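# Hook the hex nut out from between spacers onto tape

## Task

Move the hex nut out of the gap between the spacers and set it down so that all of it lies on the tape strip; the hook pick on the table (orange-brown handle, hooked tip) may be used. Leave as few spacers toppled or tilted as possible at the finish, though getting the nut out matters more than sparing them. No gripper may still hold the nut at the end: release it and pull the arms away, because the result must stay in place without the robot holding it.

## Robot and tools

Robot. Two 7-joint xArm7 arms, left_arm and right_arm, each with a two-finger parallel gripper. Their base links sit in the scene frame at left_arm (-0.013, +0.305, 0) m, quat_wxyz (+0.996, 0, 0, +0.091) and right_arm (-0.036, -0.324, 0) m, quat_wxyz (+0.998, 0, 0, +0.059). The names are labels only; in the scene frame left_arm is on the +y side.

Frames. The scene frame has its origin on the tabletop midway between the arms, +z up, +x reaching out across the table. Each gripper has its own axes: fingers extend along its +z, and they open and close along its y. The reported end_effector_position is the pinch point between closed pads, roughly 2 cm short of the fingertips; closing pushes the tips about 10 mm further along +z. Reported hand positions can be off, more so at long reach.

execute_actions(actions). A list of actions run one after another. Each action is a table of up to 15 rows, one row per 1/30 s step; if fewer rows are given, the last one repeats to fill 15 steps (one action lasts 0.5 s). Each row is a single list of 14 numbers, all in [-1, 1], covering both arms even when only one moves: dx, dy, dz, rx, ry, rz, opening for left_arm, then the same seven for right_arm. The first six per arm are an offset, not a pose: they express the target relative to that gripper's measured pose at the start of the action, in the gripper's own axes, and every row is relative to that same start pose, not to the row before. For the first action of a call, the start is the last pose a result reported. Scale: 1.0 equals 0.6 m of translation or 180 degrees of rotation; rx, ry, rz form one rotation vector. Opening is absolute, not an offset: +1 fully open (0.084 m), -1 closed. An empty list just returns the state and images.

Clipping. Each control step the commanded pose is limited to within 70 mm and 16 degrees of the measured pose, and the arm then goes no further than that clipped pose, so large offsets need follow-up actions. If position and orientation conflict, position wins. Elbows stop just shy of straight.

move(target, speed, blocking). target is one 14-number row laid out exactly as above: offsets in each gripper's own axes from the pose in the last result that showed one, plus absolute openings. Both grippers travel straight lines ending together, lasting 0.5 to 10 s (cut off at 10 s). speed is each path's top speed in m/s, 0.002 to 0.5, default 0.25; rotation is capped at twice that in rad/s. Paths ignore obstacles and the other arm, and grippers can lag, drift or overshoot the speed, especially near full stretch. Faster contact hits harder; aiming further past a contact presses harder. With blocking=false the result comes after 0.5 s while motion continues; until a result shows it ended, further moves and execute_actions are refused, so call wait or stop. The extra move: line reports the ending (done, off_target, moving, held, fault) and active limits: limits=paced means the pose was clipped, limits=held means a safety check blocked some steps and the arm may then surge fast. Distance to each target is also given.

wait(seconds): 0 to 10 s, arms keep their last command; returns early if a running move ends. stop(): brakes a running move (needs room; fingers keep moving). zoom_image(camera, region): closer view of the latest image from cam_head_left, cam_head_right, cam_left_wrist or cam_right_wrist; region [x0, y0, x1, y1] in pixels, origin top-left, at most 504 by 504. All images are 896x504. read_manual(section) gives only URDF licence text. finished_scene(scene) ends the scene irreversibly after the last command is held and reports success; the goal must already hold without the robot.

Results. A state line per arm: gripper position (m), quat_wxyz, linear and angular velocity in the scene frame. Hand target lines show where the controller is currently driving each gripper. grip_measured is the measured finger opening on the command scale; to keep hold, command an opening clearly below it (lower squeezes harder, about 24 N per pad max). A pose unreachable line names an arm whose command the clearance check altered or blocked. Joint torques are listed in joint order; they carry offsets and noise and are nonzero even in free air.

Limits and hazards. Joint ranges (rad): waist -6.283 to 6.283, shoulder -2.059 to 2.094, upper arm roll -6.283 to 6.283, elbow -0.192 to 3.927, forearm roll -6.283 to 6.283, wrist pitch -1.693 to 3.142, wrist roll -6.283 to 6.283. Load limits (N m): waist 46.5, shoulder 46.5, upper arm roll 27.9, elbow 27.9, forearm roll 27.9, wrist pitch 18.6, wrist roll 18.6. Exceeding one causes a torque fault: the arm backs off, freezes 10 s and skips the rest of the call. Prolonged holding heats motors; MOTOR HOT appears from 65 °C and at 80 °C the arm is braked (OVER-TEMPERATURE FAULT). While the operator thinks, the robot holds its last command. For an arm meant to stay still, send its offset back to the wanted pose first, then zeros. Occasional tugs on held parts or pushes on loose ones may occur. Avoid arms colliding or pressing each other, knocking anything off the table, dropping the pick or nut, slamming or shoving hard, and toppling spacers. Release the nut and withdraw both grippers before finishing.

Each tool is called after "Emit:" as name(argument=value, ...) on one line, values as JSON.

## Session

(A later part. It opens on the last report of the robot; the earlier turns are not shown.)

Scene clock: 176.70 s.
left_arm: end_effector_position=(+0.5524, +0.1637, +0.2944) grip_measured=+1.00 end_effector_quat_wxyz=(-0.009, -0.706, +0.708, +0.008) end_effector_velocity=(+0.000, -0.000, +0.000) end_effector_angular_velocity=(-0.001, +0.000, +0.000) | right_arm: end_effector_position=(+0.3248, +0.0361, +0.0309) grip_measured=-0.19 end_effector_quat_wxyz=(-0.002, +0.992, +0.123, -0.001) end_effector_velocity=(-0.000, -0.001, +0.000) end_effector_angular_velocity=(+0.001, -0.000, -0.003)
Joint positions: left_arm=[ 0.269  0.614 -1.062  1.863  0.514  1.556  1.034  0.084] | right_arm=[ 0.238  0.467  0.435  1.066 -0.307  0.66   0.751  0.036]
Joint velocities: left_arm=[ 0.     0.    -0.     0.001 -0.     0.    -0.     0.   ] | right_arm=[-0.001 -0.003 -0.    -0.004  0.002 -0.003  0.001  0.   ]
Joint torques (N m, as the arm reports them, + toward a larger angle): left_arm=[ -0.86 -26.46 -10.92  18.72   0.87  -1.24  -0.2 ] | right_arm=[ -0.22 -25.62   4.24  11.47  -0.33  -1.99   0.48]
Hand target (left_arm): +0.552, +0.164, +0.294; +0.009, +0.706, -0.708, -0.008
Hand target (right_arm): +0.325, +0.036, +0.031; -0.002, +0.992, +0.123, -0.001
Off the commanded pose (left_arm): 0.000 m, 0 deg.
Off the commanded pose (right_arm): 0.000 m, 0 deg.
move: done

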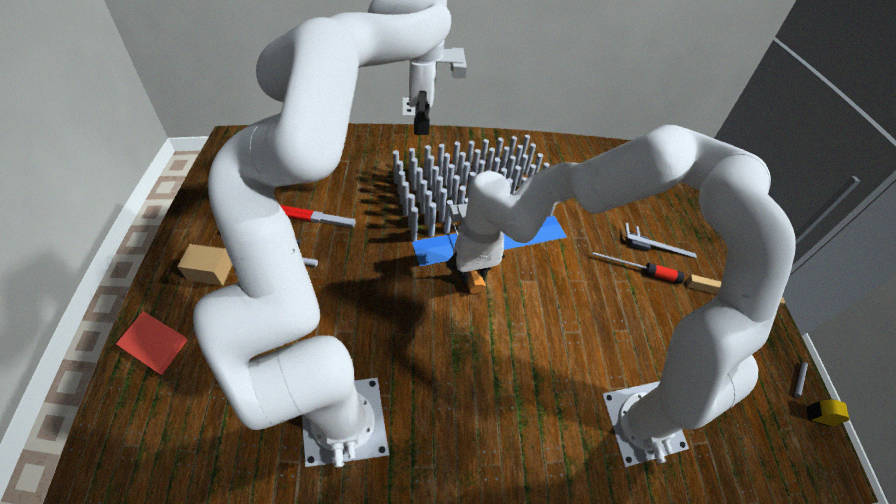

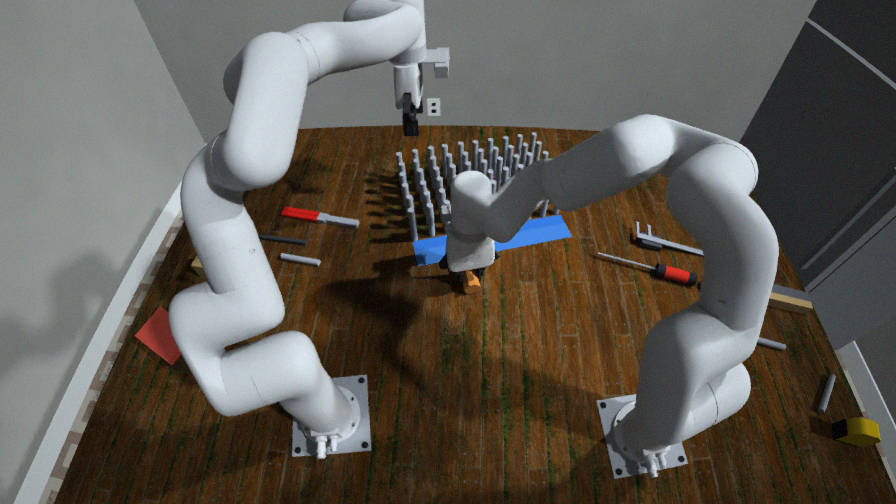

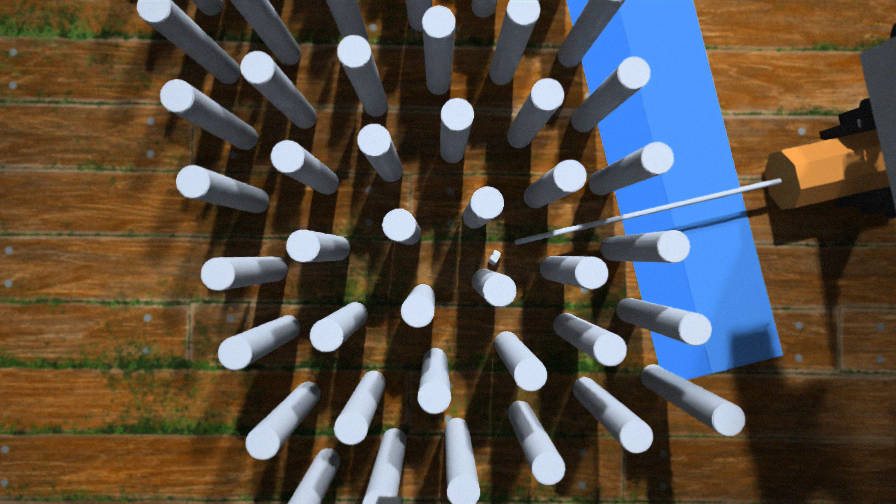

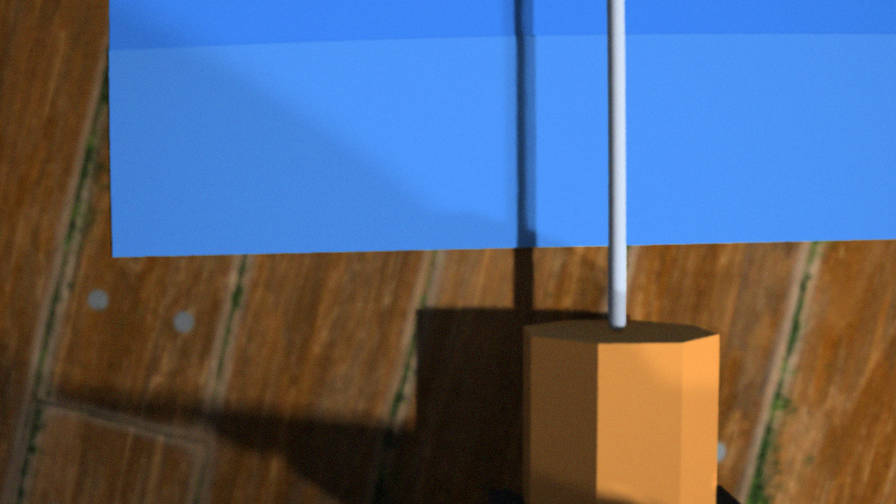

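Emit:
move(target=[0,0,0,0,0,0,1,0.01,-0.005,-0.017,0,0,0,-0.6], speed=0.03)

Emit:
move(target=[0,0,0,0,0,0,1,0.032,-0.004,0,0,0,0,-0.6], speed=0.03)

Emit:
move(target=[0,0,0,0,0,0,1,0,0,0.0135,0,0,0,-0.6], speed=0.03)

Emit:
move(target=[0,0,0,0,0,0,1,-0.07,0,0,0,0,0,-0.6], speed=0.3)

Emit:
zoom_image(camera="cam_left_wrist", region=[440,200,640,300])

Scene clock: 191.77 s.
left_arm: end_effector_position=(+0.5524, +0.1637, +0.2944) grip_measured=+1.00 end_effector_quat_wxyz=(-0.009, -0.706, +0.708, +0.008) end_effector_velocity=(-0.000, +0.000, -0.000) end_effector_angular_velocity=(+0.000, +0.001, +0.001) | right_arm: end_effector_position=(+0.3298, +0.0403, +0.0409) grip_measured=-0.19 end_effector_quat_wxyz=(-0.002, +0.992, +0.123, -0.001) end_effector_velocity=(-0.000, -0.001, -0.001) end_effector_angular_velocity=(-0.003, +0.005, -0.002)
Joint positions: left_arm=[ 0.269  0.614 -1.062  1.863  0.514  1.556  1.034  0.084] | right_arm=[ 0.237  0.462  0.442  1.095 -0.296  0.693  0.741  0.036]
Joint velocities: left_arm=[-0.     0.     0.     0.001 -0.     0.001 -0.     0.   ] | right_arm=[-0.001  0.002  0.     0.001  0.002  0.005 -0.001 -0.   ]
Joint torques (N m, as the arm reports them, + toward a larger angle): left_arm=[ -0.97 -26.6  -10.97  19.03   1.09  -1.45  -0.61] | right_arm=[ -0.7  -26.01   4.22  11.95  -0.24  -1.97   0.43]
Hand target (left_arm): +0.552, +0.164, +0.294; +0.009, +0.706, -0.708, -0.008
Hand target (right_arm): +0.330, +0.040, +0.041; -0.002, +0.992, +0.123, -0.001
Off the commanded pose (left_arm): 0.000 m, 0 deg.
Off the commanded pose (right_arm): 0.000 m, 0 deg.
move: done

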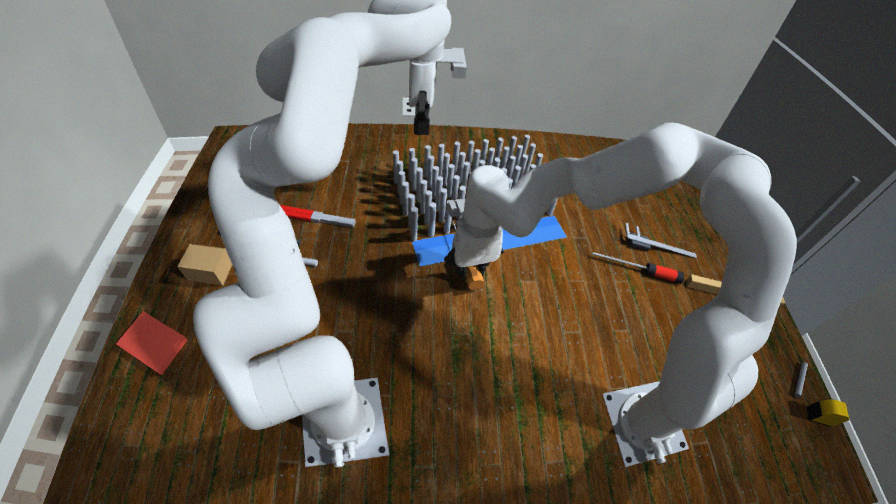

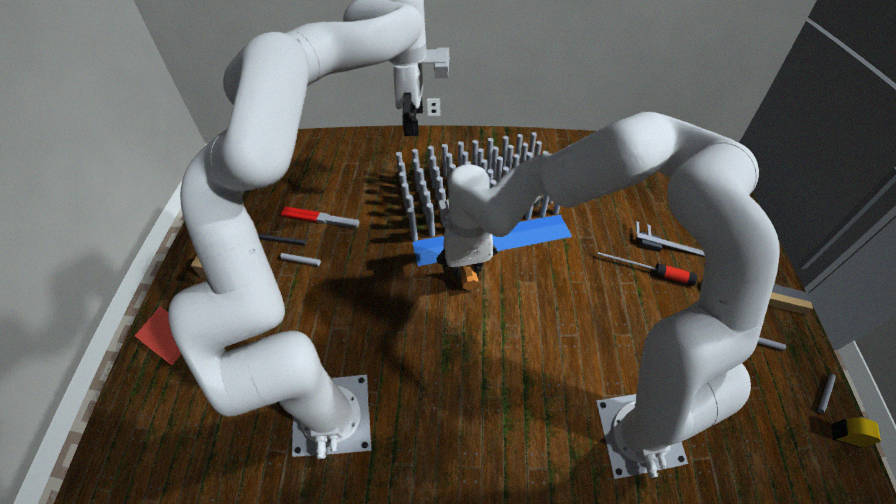

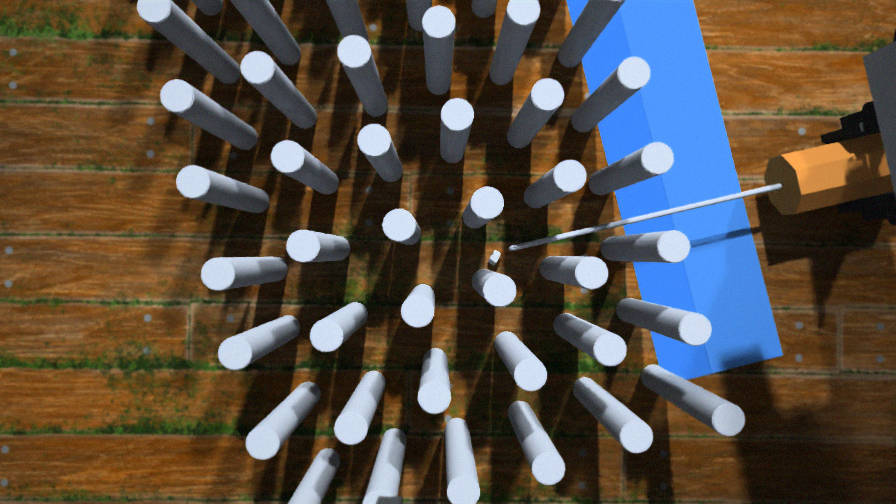

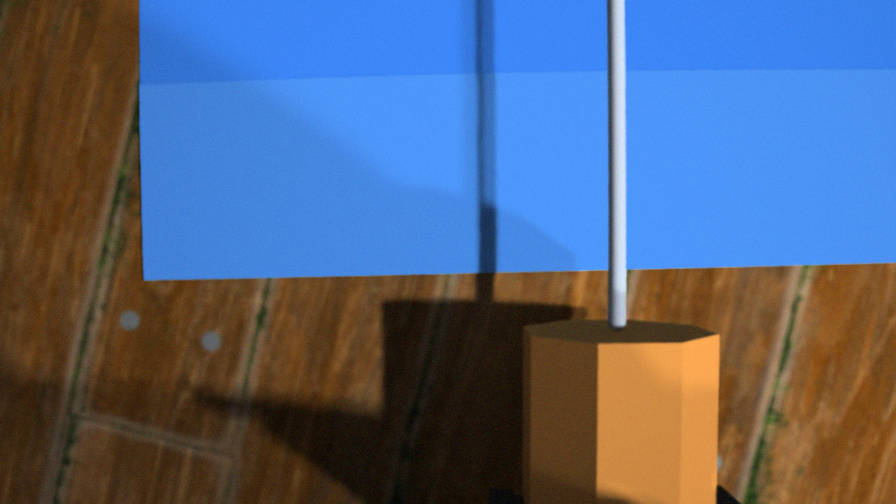

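Scene clock: 192.70 s.
left_arm: end_effector_position=(+0.5524, +0.1637, +0.2944) grip_measured=+1.00 end_effector_quat_wxyz=(-0.009, -0.706, +0.708, +0.008) end_effector_velocity=(-0.000, -0.000, -0.000) end_effector_angular_velocity=(+0.000, +0.000, -0.001) | right_arm: end_effector_position=(+0.3477, +0.0473, +0.0409) grip_measured=-0.19 end_effector_quat_wxyz=(-0.002, +0.992, +0.123, -0.001) end_effector_velocity=(+0.000, +0.002, +0.002) end_effector_angular_velocity=(+0.001, -0.001, +0.003)
Joint positions: left_arm=[ 0.269  0.614 -1.062  1.863  0.514  1.556  1.034  0.084] | right_arm=[ 0.243  0.51   0.43   1.171 -0.305  0.724  0.729  0.036]
Joint velocities: left_arm=[-0.    -0.    -0.    -0.001 -0.    -0.     0.     0.   ] | right_arm=[ 0.002  0.001  0.001  0.006  0.     0.004 -0.001  0.   ]
Joint torques (N m, as the arm reports them, + toward a larger angle): left_arm=[  0.24 -26.26 -11.28  18.82   0.9   -1.36  -0.31] | right_arm=[ -0.33 -27.     4.51  11.96  -0.03  -1.93   0.58]
Hand target (left_arm): +0.552, +0.164, +0.294; +0.009, +0.706, -0.708, -0.008
Hand target (right_arm): +0.348, +0.047, +0.041; -0.002, +0.992, +0.123, -0.001
Off the commanded pose (left_arm): 0.000 m, 0 deg.
Off the commanded pose (right_arm): 0.000 m, 0 deg.
move: done

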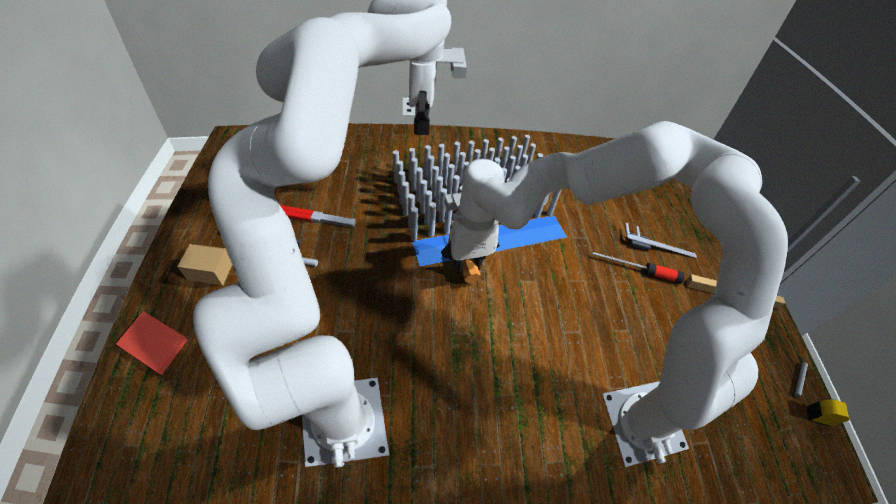

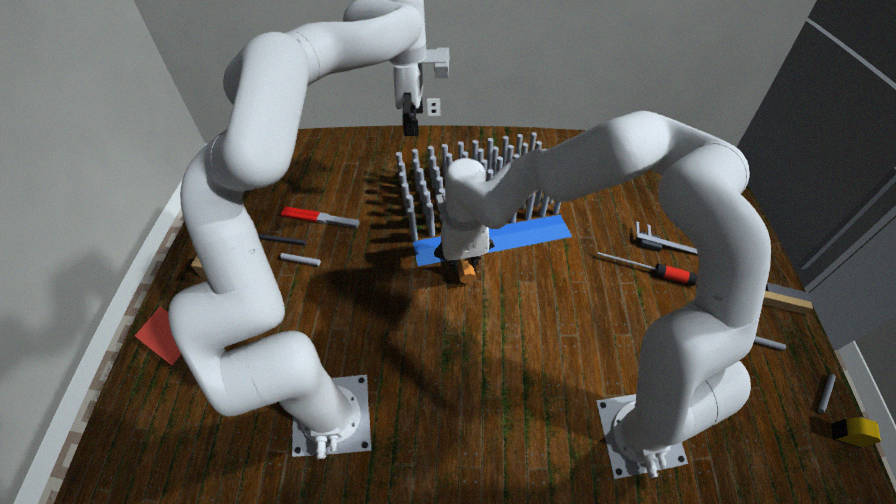

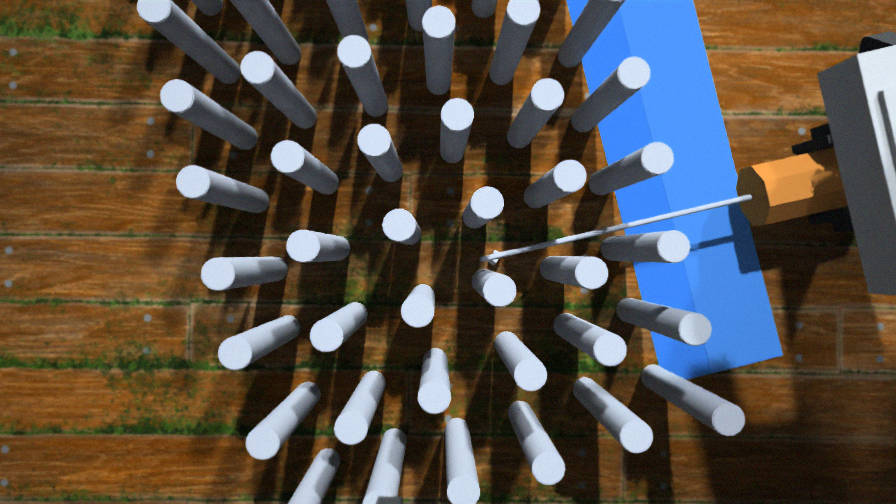

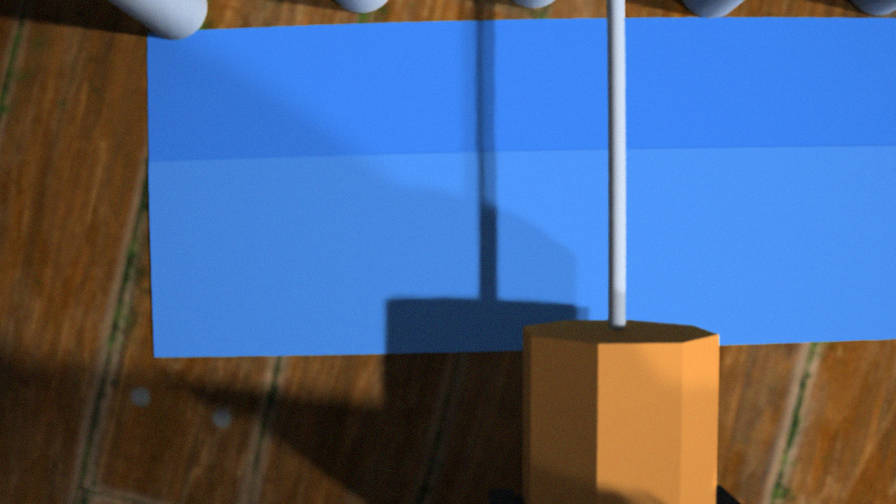

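Scene clock: 193.43 s.
left_arm: end_effector_position=(+0.5524, +0.1637, +0.2944) grip_measured=+1.00 end_effector_quat_wxyz=(-0.009, -0.706, +0.708, +0.008) end_effector_velocity=(-0.000, -0.000, +0.000) end_effector_angular_velocity=(-0.000, -0.000, -0.001) | right_arm: end_effector_position=(+0.3477, +0.0474, +0.0329) grip_measured=-0.19 end_effector_quat_wxyz=(-0.002, +0.992, +0.123, -0.001) end_effector_velocity=(+0.001, +0.001, -0.000) end_effector_angular_velocity=(+0.002, -0.002, +0.002)
Joint positions: left_arm=[ 0.269  0.614 -1.062  1.863  0.514  1.556  1.034  0.084] | right_arm=[ 0.249  0.526  0.422  1.17  -0.315  0.708  0.736  0.036]
Joint velocities: left_arm=[-0.     0.    -0.001  0.     0.     0.     0.    -0.   ] | right_arm=[ 0.001  0.003 -0.001  0.002 -0.003 -0.003  0.001  0.   ]
Joint torques (N m, as the arm reports them, + toward a larger angle): left_arm=[ -0.65 -26.63 -11.07  18.96   0.64  -1.46  -0.29] | right_arm=[ -0.5  -27.56   4.72  11.72  -0.32  -2.14   0.46]
Hand target (left_arm): +0.552, +0.164, +0.294; +0.009, +0.706, -0.708, -0.008
Hand target (right_arm): +0.348, +0.047, +0.033; -0.002, +0.992, +0.123, -0.001
Off the commanded pose (left_arm): 0.000 m, 0 deg.
Off the commanded pose (right_arm): 0.000 m, 0 deg.
move: done

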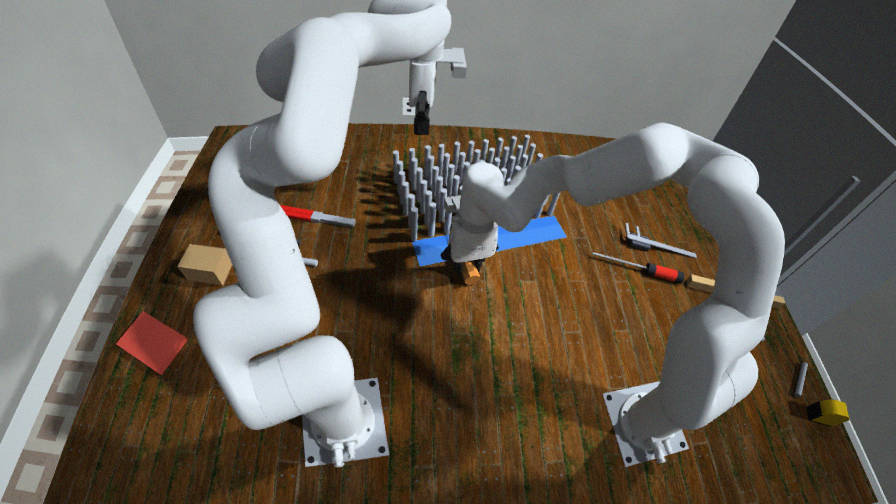

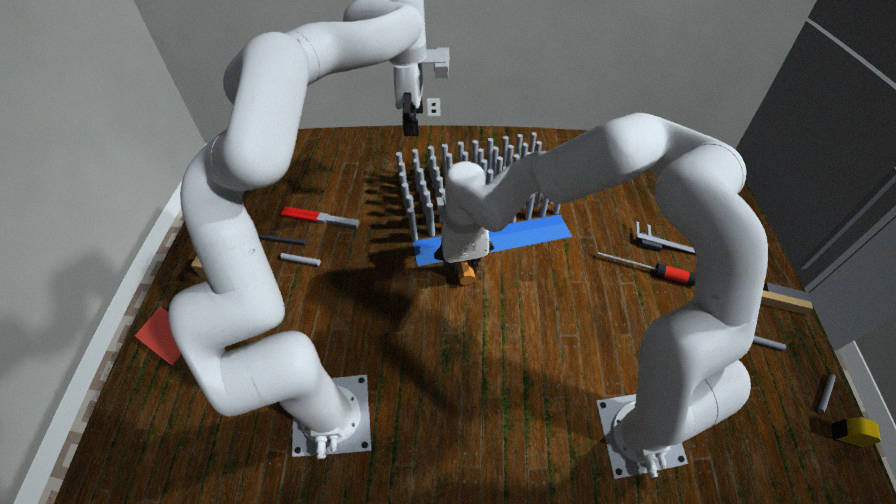

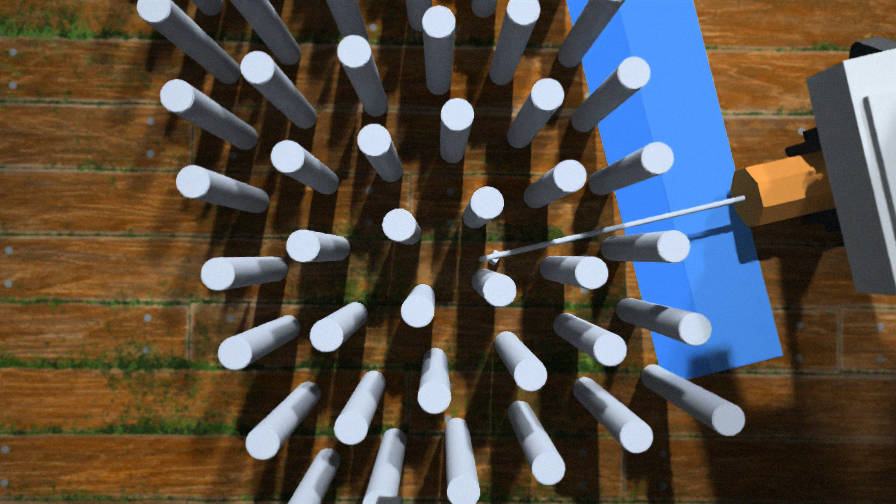

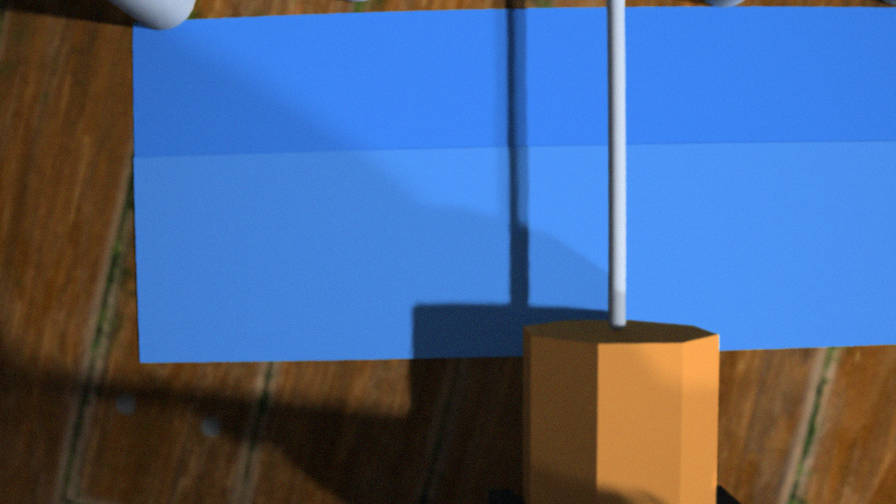

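Scene clock: 194.23 s.
left_arm: end_effector_position=(+0.5524, +0.1637, +0.2944) grip_measured=+1.00 end_effector_quat_wxyz=(-0.009, -0.706, +0.708, +0.008) end_effector_velocity=(+0.001, +0.000, -0.000) end_effector_angular_velocity=(-0.000, -0.001, +0.002) | right_arm: end_effector_position=(+0.3074, +0.0370, +0.0330) grip_measured=-0.19 end_effector_quat_wxyz=(-0.002, +0.992, +0.122, -0.001) end_effector_velocity=(-0.003, -0.000, -0.000) end_effector_angular_velocity=(+0.001, +0.001, +0.002)
Joint positions: left_arm=[ 0.269  0.614 -1.062  1.863  0.514  1.556  1.034  0.084] | right_arm=[ 0.246  0.433  0.449  1.018 -0.3    0.645  0.774  0.036]
Joint velocities: left_arm=[-0.     0.     0.001  0.001  0.    -0.002 -0.     0.   ] | right_arm=[ 0.001 -0.005  0.003 -0.009  0.002 -0.004  0.002 -0.   ]
Joint torques (N m, as the arm reports them, + toward a larger angle): left_arm=[ -0.8  -26.37 -11.05  18.87   0.77  -1.3   -0.4 ] | right_arm=[ -0.89 -24.65   4.35  11.24  -0.43  -2.04   0.55]
Hand target (left_arm): +0.552, +0.164, +0.294; +0.009, +0.706, -0.708, -0.008
Hand target (right_arm): +0.307, +0.037, +0.033; -0.002, +0.992, +0.123, -0.001
Off the commanded pose (left_arm): 0.000 m, 0 deg.
Off the commanded pose (right_arm): 0.000 m, 0 deg.
move: done

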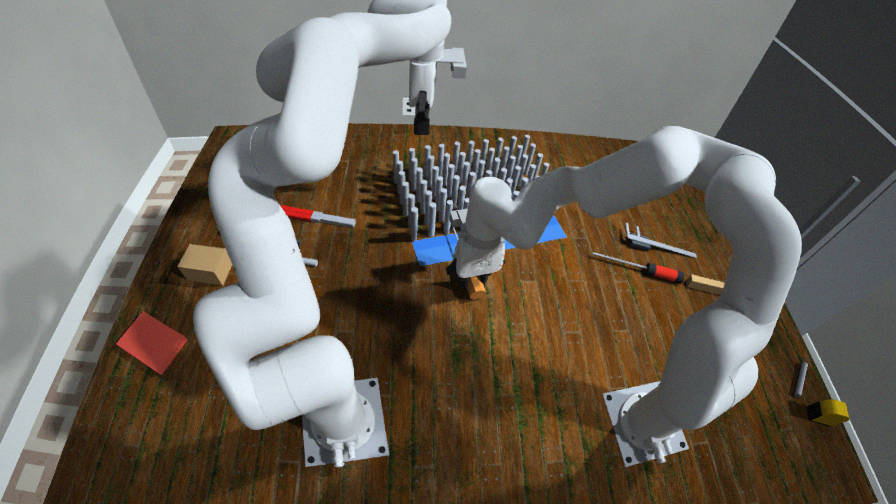

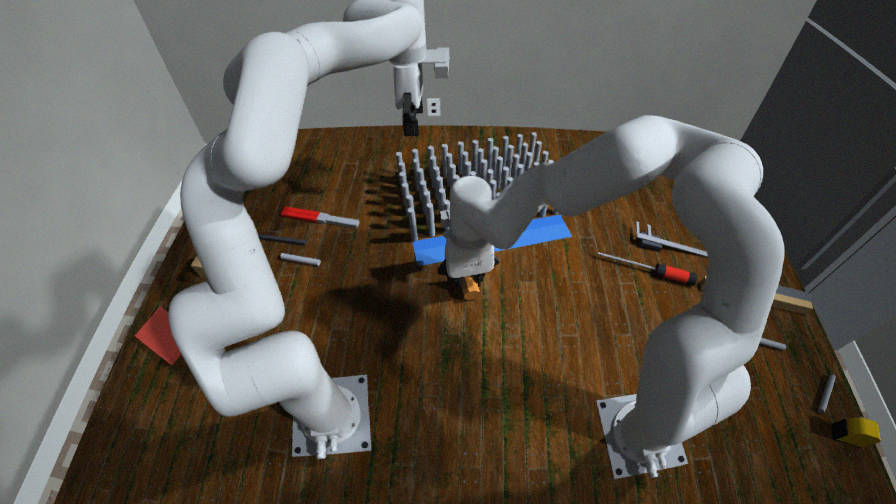

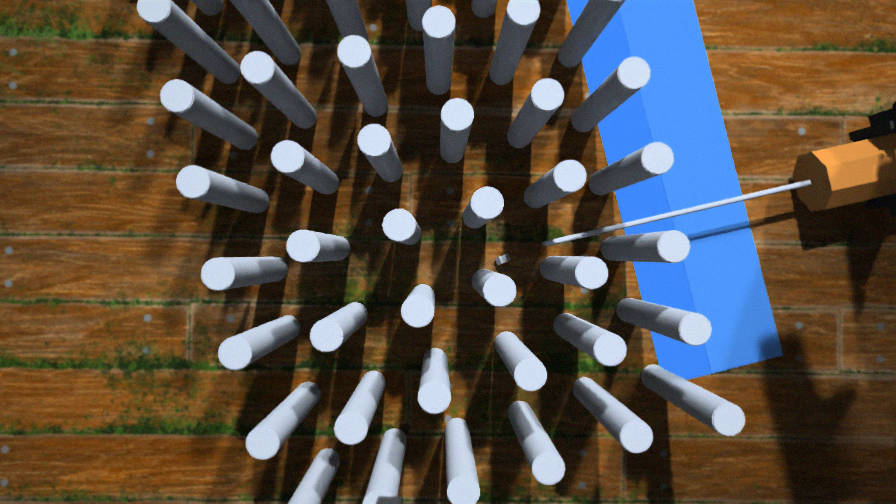

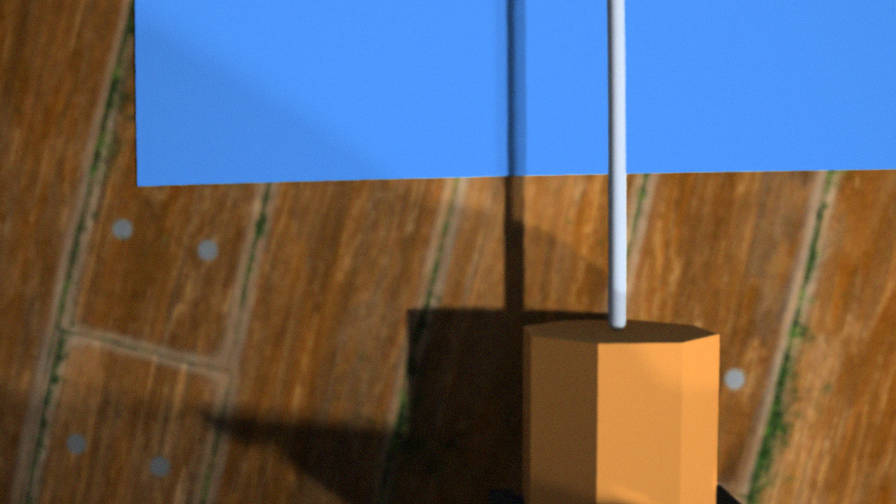

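Region (440, 200, 640, 300) of cam_left_wrist's 896x504 image, scaled by 2.520, with more detail than that image has.

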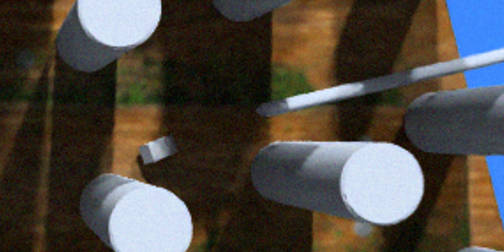

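Emit:
move(target=[0,0,0,0,0,0,1,0,0,-0.014,0,0,0,-0.6], speed=0.03)

Emit:
move(target=[0,0,0,0,0,0,1,0.051,0.0175,0,0,0,-0.028,-0.6], speed=0.03)

Emit:
zoom_image(camera="cam_left_wrist", region=[440,200,640,300])

Scene clock: 211.93 s.
left_arm: end_effector_position=(+0.5524, +0.1637, +0.2944) grip_measured=+1.00 end_effector_quat_wxyz=(-0.009, -0.706, +0.708, +0.008) end_effector_velocity=(+0.000, +0.000, +0.000) end_effector_angular_velocity=(-0.001, -0.001, +0.001) | right_arm: end_effector_position=(+0.3074, +0.0370, +0.0413) grip_measured=-0.19 end_effector_quat_wxyz=(-0.002, +0.992, +0.122, -0.001) end_effector_velocity=(-0.001, -0.001, -0.001) end_effector_angular_velocity=(-0.003, +0.004, -0.000)
Joint positions: left_arm=[ 0.269  0.614 -1.062  1.863  0.514  1.556  1.034  0.084] | right_arm=[ 0.239  0.414  0.458  1.019 -0.286  0.663  0.764  0.036]
Joint velocities: left_arm=[ 0.    -0.     0.     0.    -0.    -0.001  0.    -0.   ] | right_arm=[-0.002 -0.     0.002 -0.001  0.003  0.004 -0.002  0.   ]
Joint torques (N m, as the arm reports them, + toward a larger angle): left_arm=[ -1.16 -26.68 -10.93  18.73   0.61  -1.18  -0.55] | right_arm=[ -0.65 -24.21   4.    11.5   -0.31  -2.08   0.34]
Hand target (left_arm): +0.552, +0.164, +0.294; +0.009, +0.706, -0.708, -0.008
Hand target (right_arm): +0.307, +0.037, +0.041; -0.002, +0.992, +0.122, -0.001
Off the commanded pose (left_arm): 0.000 m, 0 deg.
Off the commanded pose (right_arm): 0.000 m, 0 deg.
move: done

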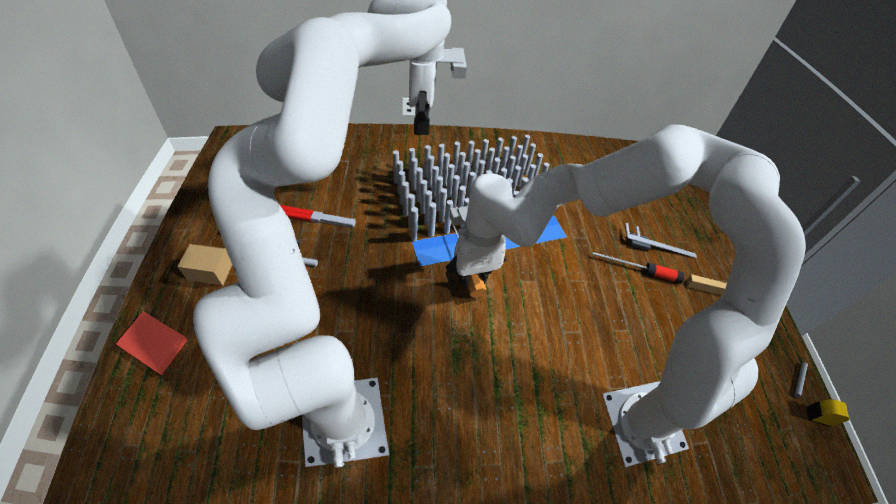

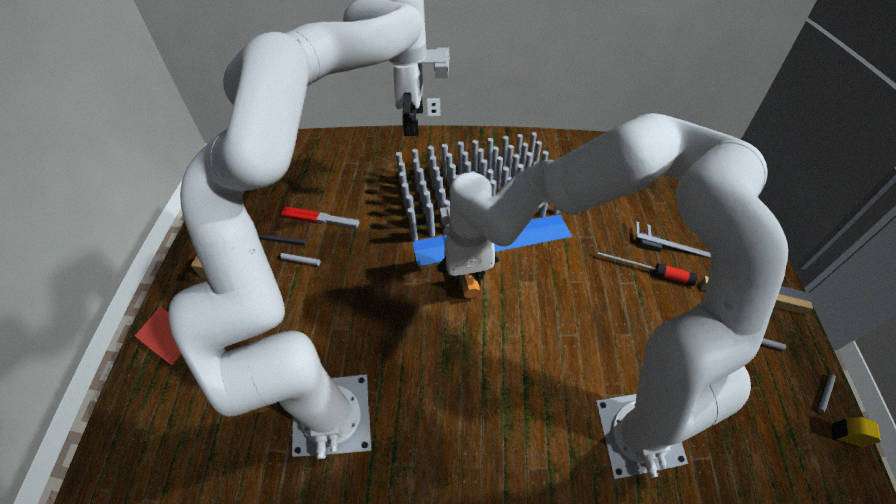

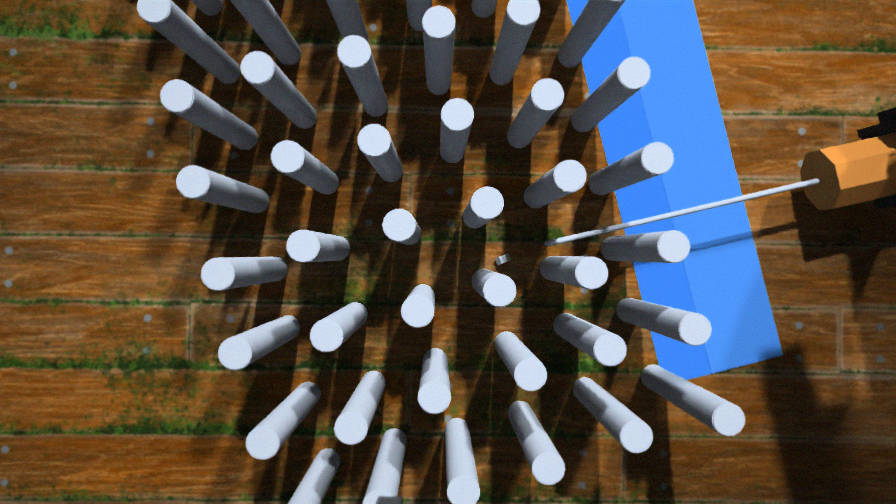

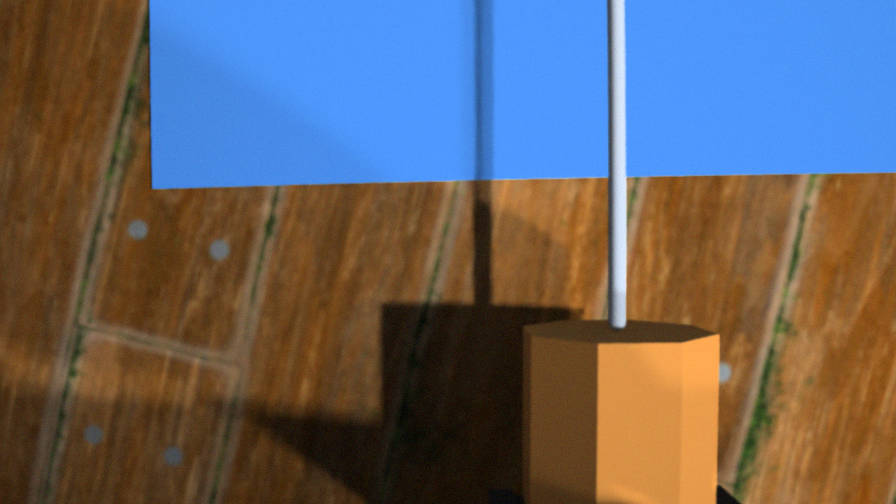

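Scene clock: 213.70 s.
left_arm: end_effector_position=(+0.5524, +0.1637, +0.2944) grip_measured=+1.00 end_effector_quat_wxyz=(-0.009, -0.706, +0.708, +0.008) end_effector_velocity=(+0.001, +0.000, +0.001) end_effector_angular_velocity=(+0.000, -0.003, +0.000) | right_arm: end_effector_position=(+0.3395, +0.0343, +0.0412) grip_measured=-0.19 end_effector_quat_wxyz=(-0.002, +0.986, +0.166, -0.001) end_effector_velocity=(-0.001, +0.001, -0.000) end_effector_angular_velocity=(-0.000, +0.000, +0.008)
Joint positions: left_arm=[ 0.269  0.614 -1.062  1.863  0.514  1.556  1.034  0.084] | right_arm=[ 0.206  0.472  0.453  1.107 -0.307  0.7    0.639  0.036]
Joint velocities: left_arm=[ 0.    -0.    -0.     0.001  0.001 -0.001  0.    -0.   ] | right_arm=[-0.     0.002  0.003  0.002 -0.002  0.002 -0.004 -0.   ]
Joint torques (N m, as the arm reports them, + toward a larger angle): left_arm=[ -1.24 -26.3  -11.2   18.98   0.79  -1.45  -0.43] | right_arm=[ -0.69 -25.93   4.34  11.92  -0.26  -2.03   0.44]
Hand target (left_arm): +0.552, +0.164, +0.294; +0.009, +0.706, -0.708, -0.008
Hand target (right_arm): +0.340, +0.034, +0.041; -0.002, +0.986, +0.166, -0.001
Off the commanded pose (left_arm): 0.000 m, 0 deg.
Off the commanded pose (right_arm): 0.000 m, 0 deg.
move: done

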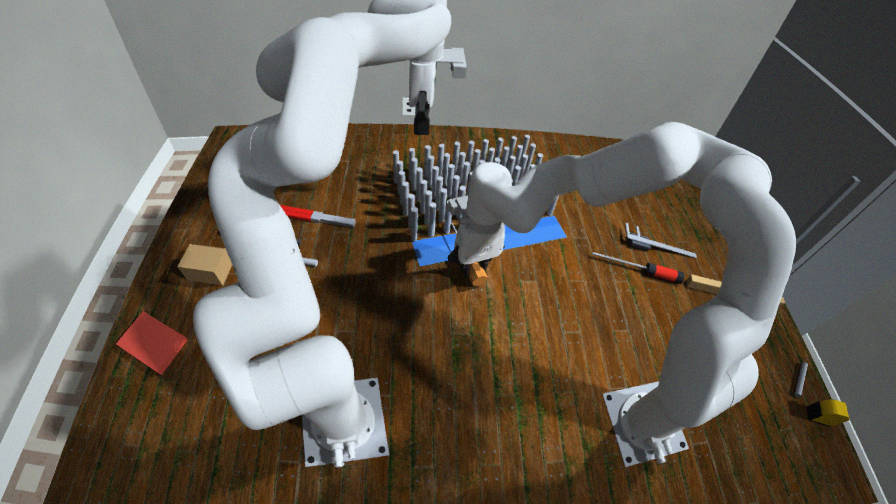

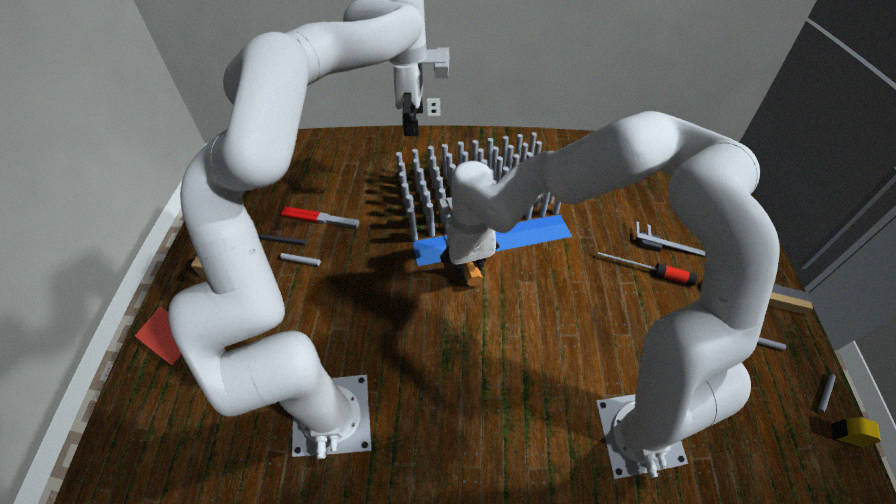

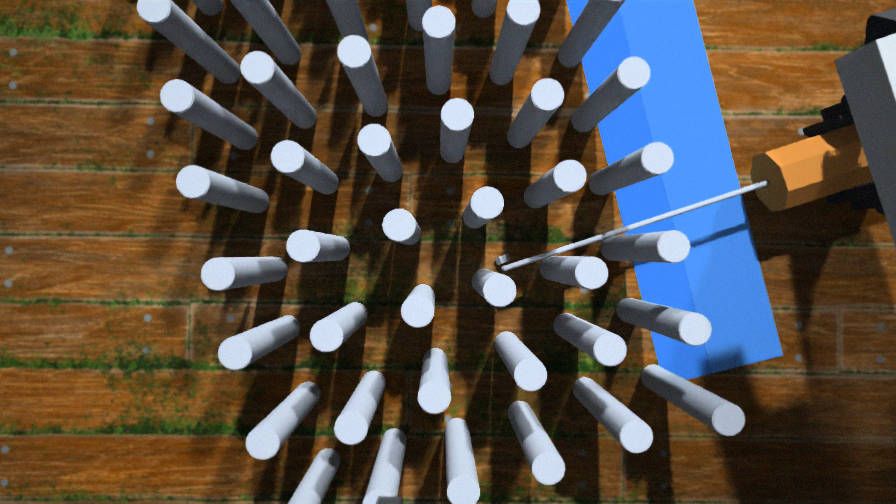

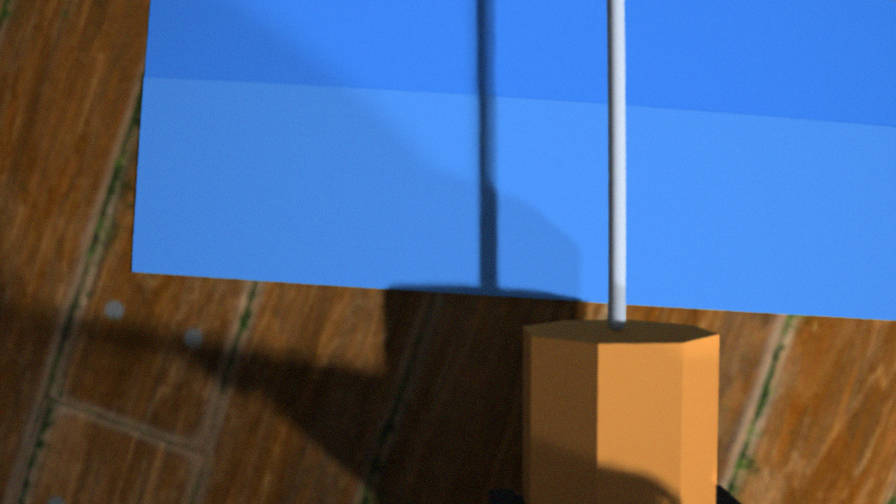

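Region (440, 200, 640, 300) of cam_left_wrist's 896x504 image, scaled by 2.520, with more detail than that image has.

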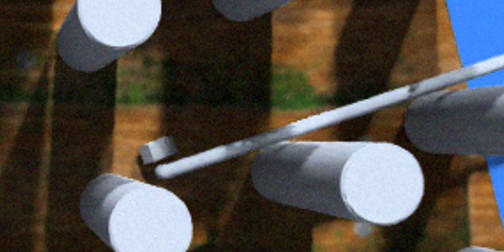

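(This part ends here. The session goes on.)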